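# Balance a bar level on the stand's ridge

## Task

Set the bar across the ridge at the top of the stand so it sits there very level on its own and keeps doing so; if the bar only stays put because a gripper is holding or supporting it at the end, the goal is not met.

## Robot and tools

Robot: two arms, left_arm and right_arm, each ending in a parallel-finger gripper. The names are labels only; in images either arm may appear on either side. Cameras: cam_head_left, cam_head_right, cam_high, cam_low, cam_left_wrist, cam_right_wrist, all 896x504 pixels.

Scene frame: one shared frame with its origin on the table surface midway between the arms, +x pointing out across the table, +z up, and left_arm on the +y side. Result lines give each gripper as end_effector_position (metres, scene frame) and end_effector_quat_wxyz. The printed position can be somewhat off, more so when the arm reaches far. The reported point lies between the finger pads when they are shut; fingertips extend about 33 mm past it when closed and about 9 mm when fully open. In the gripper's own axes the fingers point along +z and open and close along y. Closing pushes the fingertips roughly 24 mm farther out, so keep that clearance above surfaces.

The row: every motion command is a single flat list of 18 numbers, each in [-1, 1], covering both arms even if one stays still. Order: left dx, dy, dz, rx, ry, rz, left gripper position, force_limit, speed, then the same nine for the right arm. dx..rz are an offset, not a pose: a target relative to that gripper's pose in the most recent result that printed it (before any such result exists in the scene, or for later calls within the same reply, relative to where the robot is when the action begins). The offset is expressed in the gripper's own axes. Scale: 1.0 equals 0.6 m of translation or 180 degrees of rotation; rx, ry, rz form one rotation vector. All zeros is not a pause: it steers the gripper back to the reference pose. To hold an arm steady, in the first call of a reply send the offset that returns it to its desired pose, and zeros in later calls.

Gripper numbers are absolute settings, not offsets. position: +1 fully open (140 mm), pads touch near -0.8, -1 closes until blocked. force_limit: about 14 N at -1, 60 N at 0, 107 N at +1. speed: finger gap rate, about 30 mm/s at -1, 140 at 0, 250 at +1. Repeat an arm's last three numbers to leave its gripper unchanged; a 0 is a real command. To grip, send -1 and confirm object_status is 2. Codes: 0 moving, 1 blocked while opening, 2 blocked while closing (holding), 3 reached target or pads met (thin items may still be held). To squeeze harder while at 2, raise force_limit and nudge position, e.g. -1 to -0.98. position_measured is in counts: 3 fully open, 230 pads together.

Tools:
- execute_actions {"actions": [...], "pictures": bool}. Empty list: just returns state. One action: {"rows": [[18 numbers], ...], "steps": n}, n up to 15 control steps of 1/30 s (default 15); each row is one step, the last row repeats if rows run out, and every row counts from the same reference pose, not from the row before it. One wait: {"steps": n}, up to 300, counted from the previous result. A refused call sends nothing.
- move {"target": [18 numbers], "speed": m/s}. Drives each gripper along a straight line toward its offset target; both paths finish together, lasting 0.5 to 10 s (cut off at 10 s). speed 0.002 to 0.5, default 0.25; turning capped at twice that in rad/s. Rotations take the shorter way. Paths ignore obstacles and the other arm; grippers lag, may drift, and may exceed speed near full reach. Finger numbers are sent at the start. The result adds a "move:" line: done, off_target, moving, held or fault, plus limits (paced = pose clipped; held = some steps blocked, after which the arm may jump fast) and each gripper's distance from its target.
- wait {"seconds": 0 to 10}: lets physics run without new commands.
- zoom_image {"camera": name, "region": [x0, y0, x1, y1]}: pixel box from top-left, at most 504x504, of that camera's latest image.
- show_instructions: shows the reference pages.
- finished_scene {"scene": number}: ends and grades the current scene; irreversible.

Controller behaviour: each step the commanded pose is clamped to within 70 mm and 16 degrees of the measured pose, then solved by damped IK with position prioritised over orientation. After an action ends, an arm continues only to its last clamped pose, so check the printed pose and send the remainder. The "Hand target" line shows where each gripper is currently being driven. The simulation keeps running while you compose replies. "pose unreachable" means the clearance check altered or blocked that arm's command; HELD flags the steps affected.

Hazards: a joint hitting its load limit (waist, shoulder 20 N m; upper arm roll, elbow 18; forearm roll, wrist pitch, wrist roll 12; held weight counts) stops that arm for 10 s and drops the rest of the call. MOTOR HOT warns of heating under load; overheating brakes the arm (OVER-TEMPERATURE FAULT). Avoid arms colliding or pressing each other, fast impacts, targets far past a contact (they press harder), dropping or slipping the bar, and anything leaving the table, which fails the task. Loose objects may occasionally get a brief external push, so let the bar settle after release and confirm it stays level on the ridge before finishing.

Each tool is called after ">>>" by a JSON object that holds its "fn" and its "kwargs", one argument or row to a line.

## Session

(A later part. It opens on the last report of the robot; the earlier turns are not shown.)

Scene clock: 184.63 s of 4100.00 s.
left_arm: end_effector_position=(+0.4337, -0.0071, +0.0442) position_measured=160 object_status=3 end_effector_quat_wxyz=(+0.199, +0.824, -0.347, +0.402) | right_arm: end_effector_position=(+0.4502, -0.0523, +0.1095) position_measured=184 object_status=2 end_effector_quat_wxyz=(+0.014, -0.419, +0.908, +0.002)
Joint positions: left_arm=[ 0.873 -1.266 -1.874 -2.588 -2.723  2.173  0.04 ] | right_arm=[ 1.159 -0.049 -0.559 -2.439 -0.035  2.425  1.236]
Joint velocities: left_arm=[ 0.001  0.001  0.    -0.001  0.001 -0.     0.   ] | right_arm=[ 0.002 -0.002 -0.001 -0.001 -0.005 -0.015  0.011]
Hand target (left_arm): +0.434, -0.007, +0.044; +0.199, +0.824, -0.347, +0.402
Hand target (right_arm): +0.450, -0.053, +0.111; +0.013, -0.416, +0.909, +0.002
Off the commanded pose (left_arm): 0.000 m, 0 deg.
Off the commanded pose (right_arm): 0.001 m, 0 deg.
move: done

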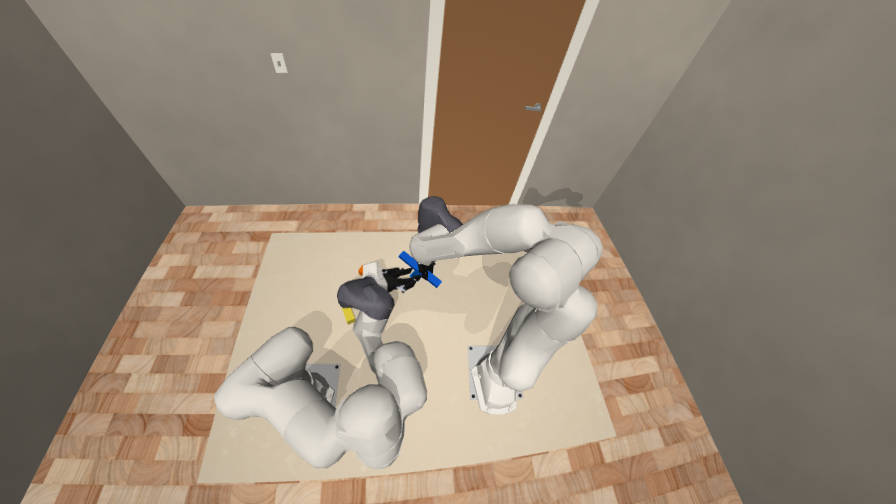

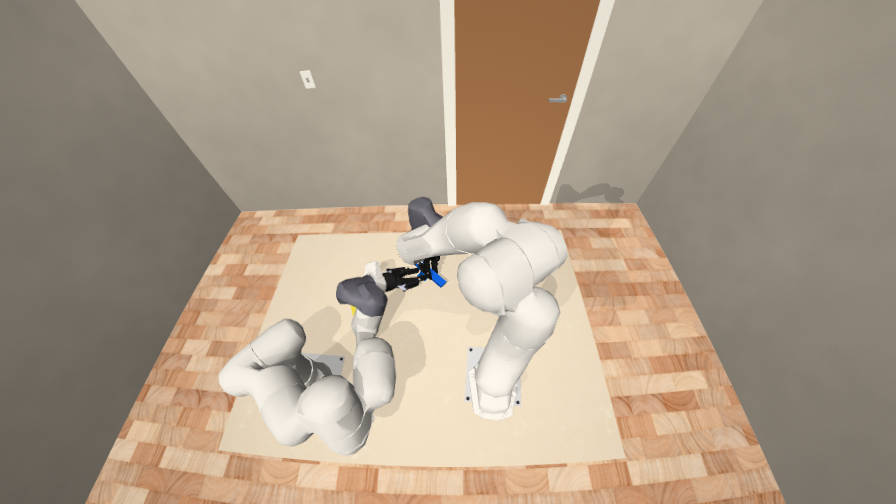

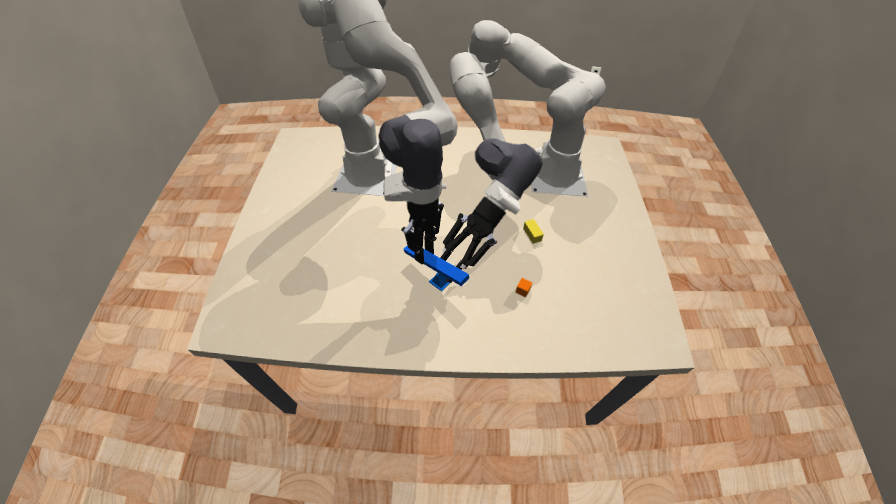

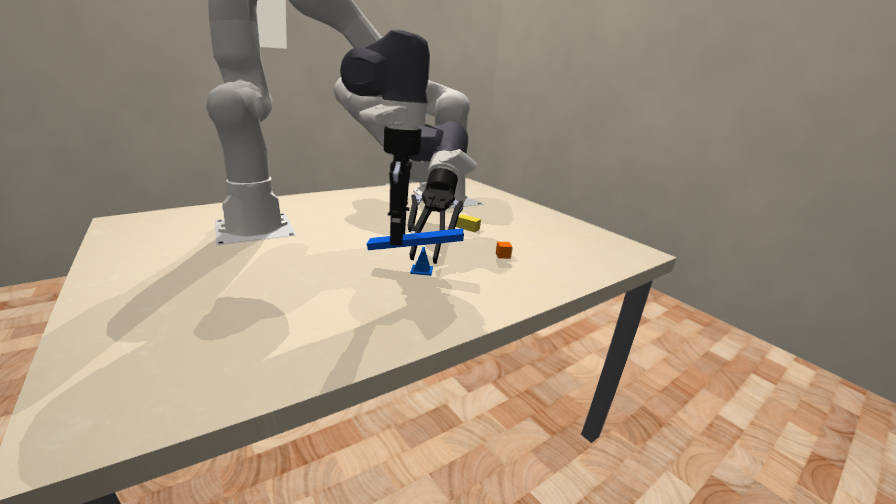

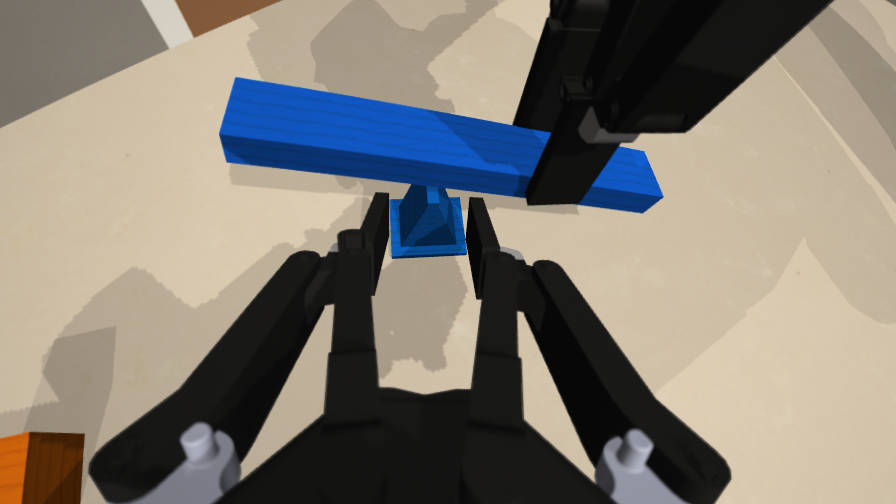

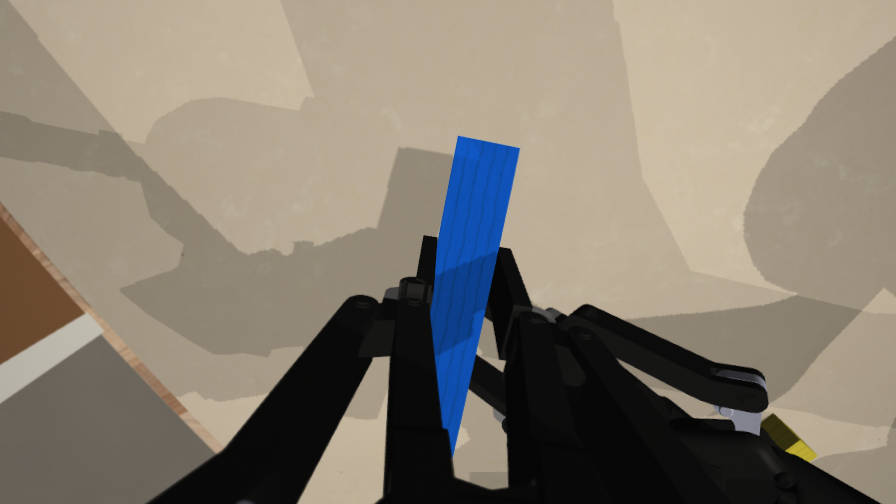

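>>> {"fn": "move", "kwargs": {
  "target": [0.004,0,0.002,0,0,0,-0.25,-0.8,-0.8,0,0.003,0,0,0.061,0,-1,-0.3,-0.7],
  "speed": 0.03
}}

>>> {"fn": "zoom_image", "kwargs": {
  "camera": "cam_low",
  "region": [360,200,490,290]
}}

Scene clock: 195.43 s of 4100.00 s.
left_arm: end_effector_position=(+0.4347, -0.0092, +0.0453) position_measured=160 object_status=3 end_effector_quat_wxyz=(+0.200, +0.823, -0.347, +0.402) | right_arm: end_effector_position=(+0.4500, -0.0509, +0.1083) position_measured=184 object_status=2 end_effector_quat_wxyz=(-0.071, -0.419, +0.905, -0.037)
Joint positions: left_arm=[ 0.876 -1.266 -1.872 -2.583 -2.722  2.173  0.04 ] | right_arm=[ 1.175  0.108 -0.544 -2.236 -0.005  2.181  1.239]
Joint velocities: left_arm=[ 0.001 -0.    -0.     0.001 -0.     0.    -0.001] | right_arm=[-0.     0.004 -0.     0.005  0.002 -0.024 -0.001]
Hand target (left_arm): +0.435, -0.009, +0.045; +0.199, +0.824, -0.347, +0.402
Hand target (right_arm): +0.448, -0.050, +0.108; -0.073, -0.418, +0.905, -0.037
Off the commanded pose (left_arm): 0.001 m, 0 deg.
Off the commanded pose (right_arm): 0.002 m, 0 deg.
After step 90, 4.43 s passed at rest.
move: done

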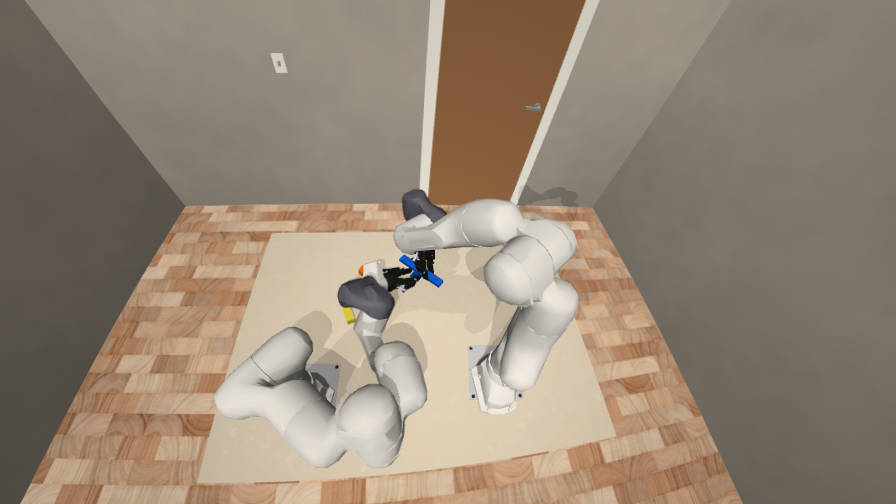

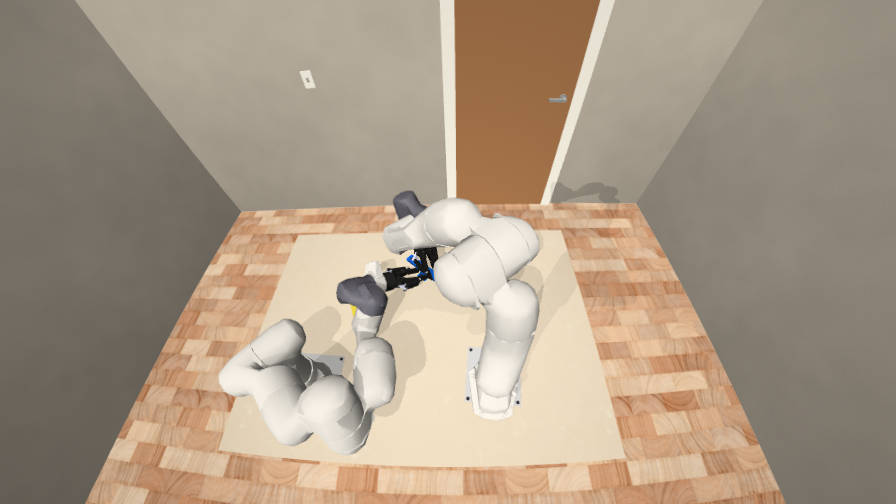

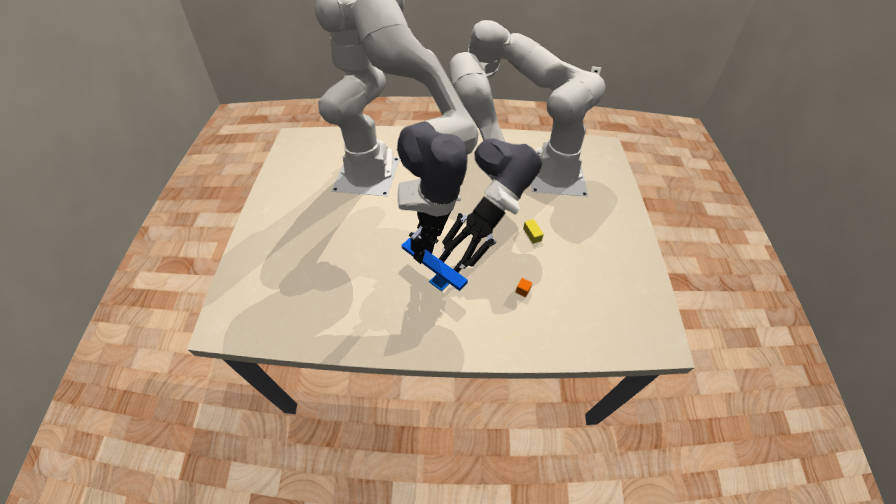

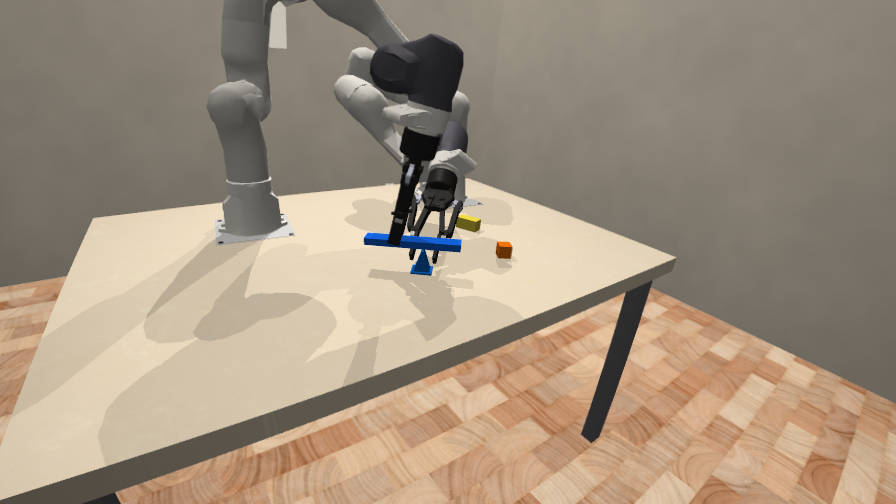

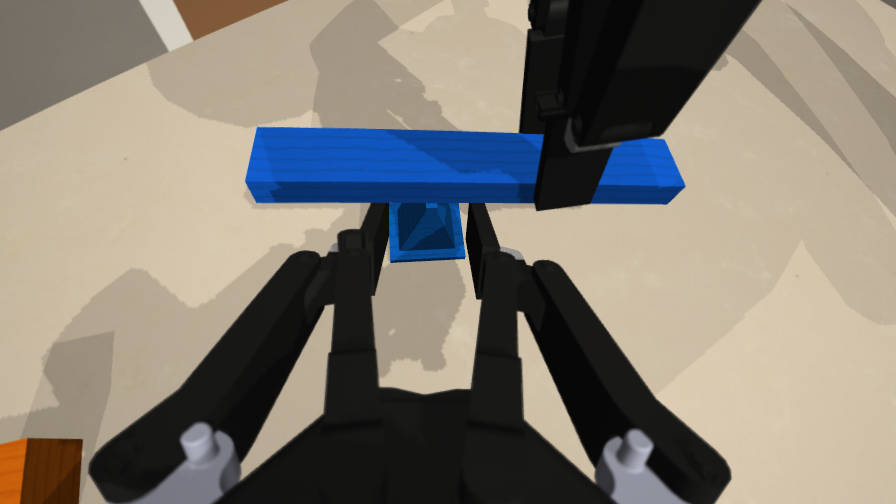

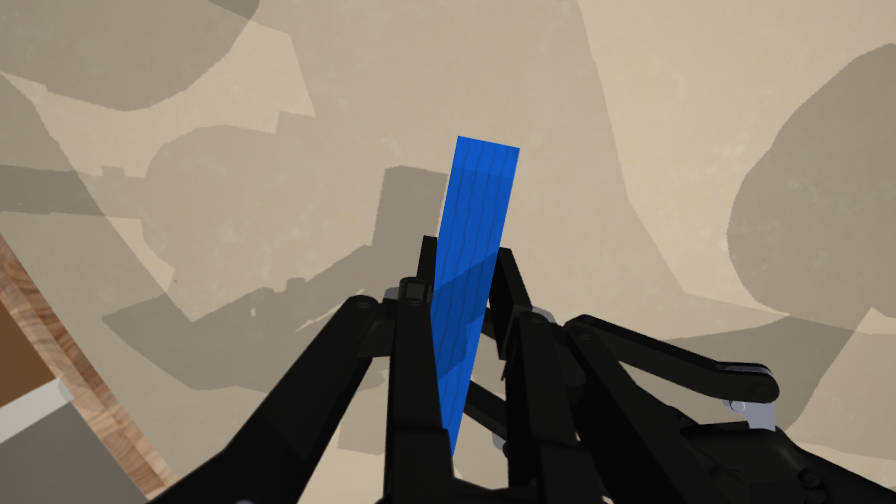

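Region (360, 200, 490, 290) of cam_low's 896x504 image, scaled by 3.877, with more detail than that image has; it fills the top 349 rows of this view, and the rest is white.

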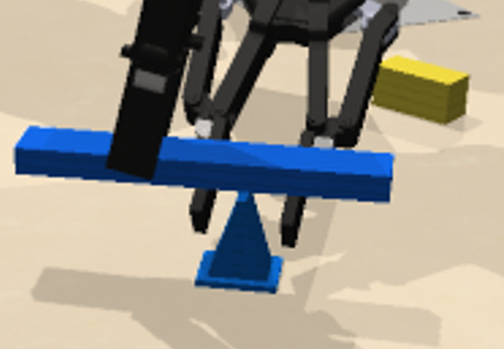

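>>> {"fn": "move", "kwargs": {
  "target": [0,0,0,0,0,0,-0.25,-0.8,-0.8,-0.0013,0,0.0065,0,0.004,0,-1,-0.3,-0.7],
  "speed": 0.01
}}

>>> {"fn": "zoom_image", "kwargs": {
  "camera": "cam_low",
  "region": [360,200,490,290]
}}

Scene clock: 199.63 s of 4100.00 s.
left_arm: end_effector_position=(+0.4348, -0.0093, +0.0453) position_measured=160 object_status=3 end_effector_quat_wxyz=(+0.200, +0.823, -0.347, +0.402) | right_arm: end_effector_position=(+0.4504, -0.0517, +0.1041) position_measured=184 object_status=2 end_effector_quat_wxyz=(-0.075, -0.417, +0.905, -0.041)
Joint positions: left_arm=[ 0.876 -1.266 -1.872 -2.583 -2.721  2.173  0.04 ] | right_arm=[ 1.175  0.126 -0.544 -2.227 -0.001  2.177  1.239]
Joint velocities: left_arm=[-0.    -0.     0.001 -0.001  0.001  0.001  0.002] | right_arm=[-0.001  0.002 -0.     0.002  0.001 -0.    -0.001]
Hand target (left_arm): +0.435, -0.009, +0.045; +0.200, +0.823, -0.347, +0.402
Hand target (right_arm): +0.450, -0.051, +0.104; -0.076, -0.418, +0.904, -0.040
Off the commanded pose (left_arm): 0.000 m, 0 deg.
Off the commanded pose (right_arm): 0.001 m, 0 deg.
After step 90, 0.50 s passed at rest.
move: done

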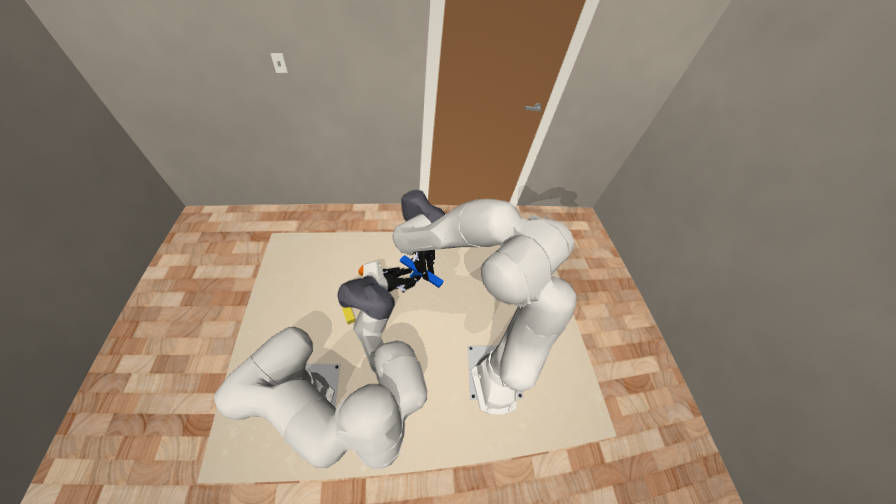

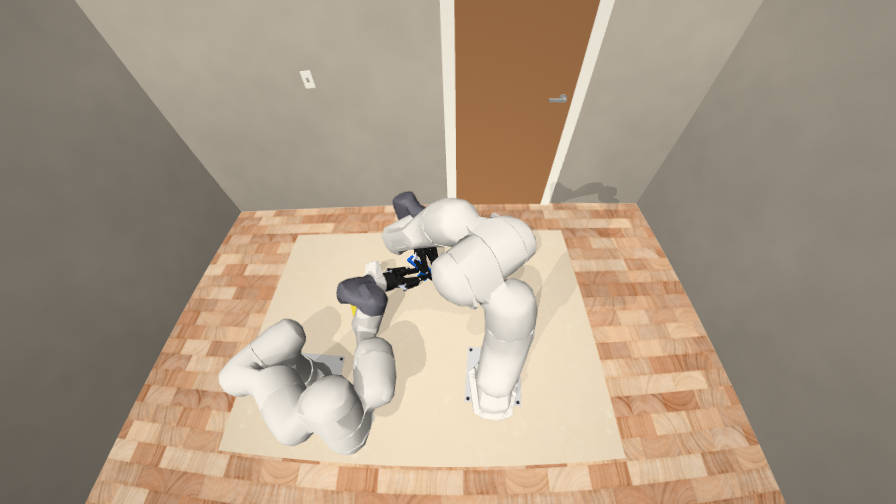

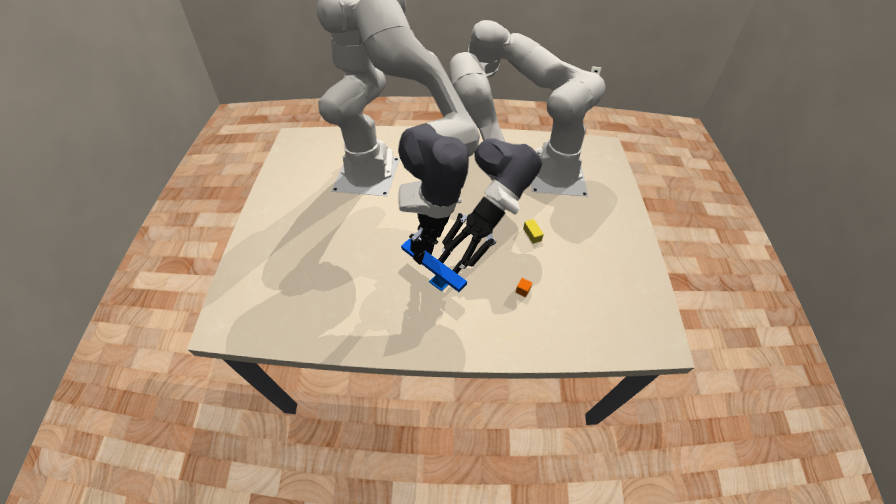

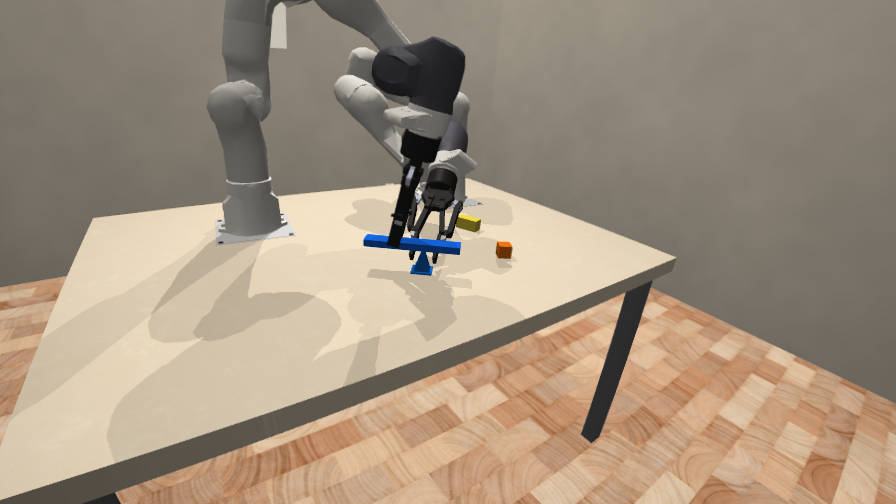

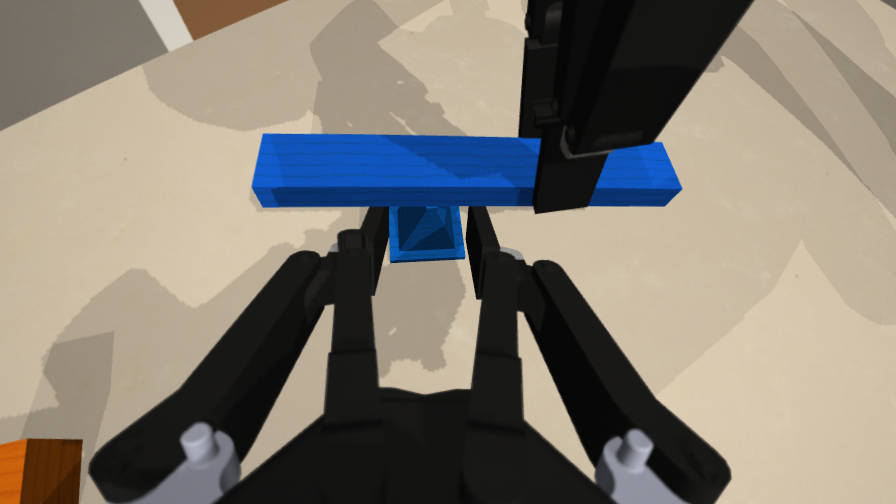

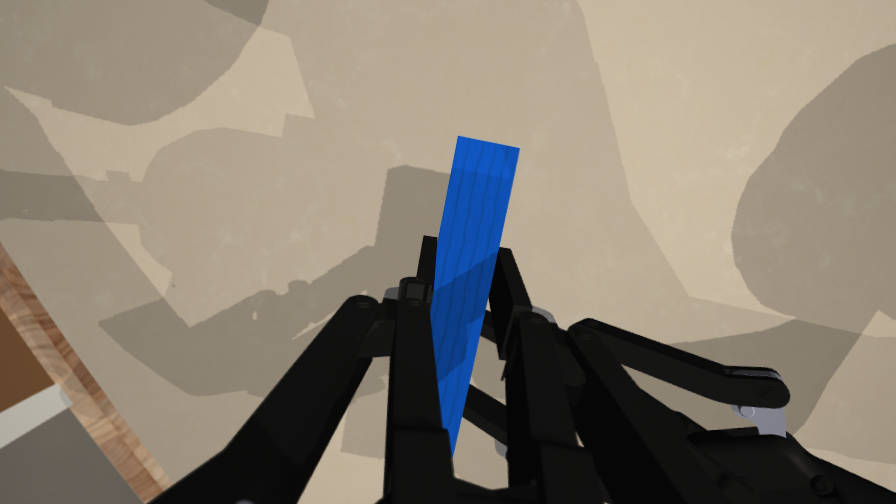

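Region (360, 200, 490, 290) of cam_low's 896x504 image, scaled by 3.877, with more detail than that image has; it fills the top 349 rows of this view, and the rest is white.

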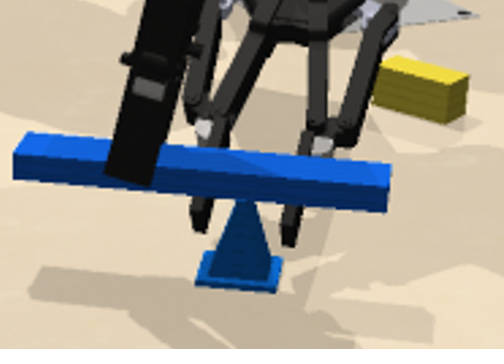

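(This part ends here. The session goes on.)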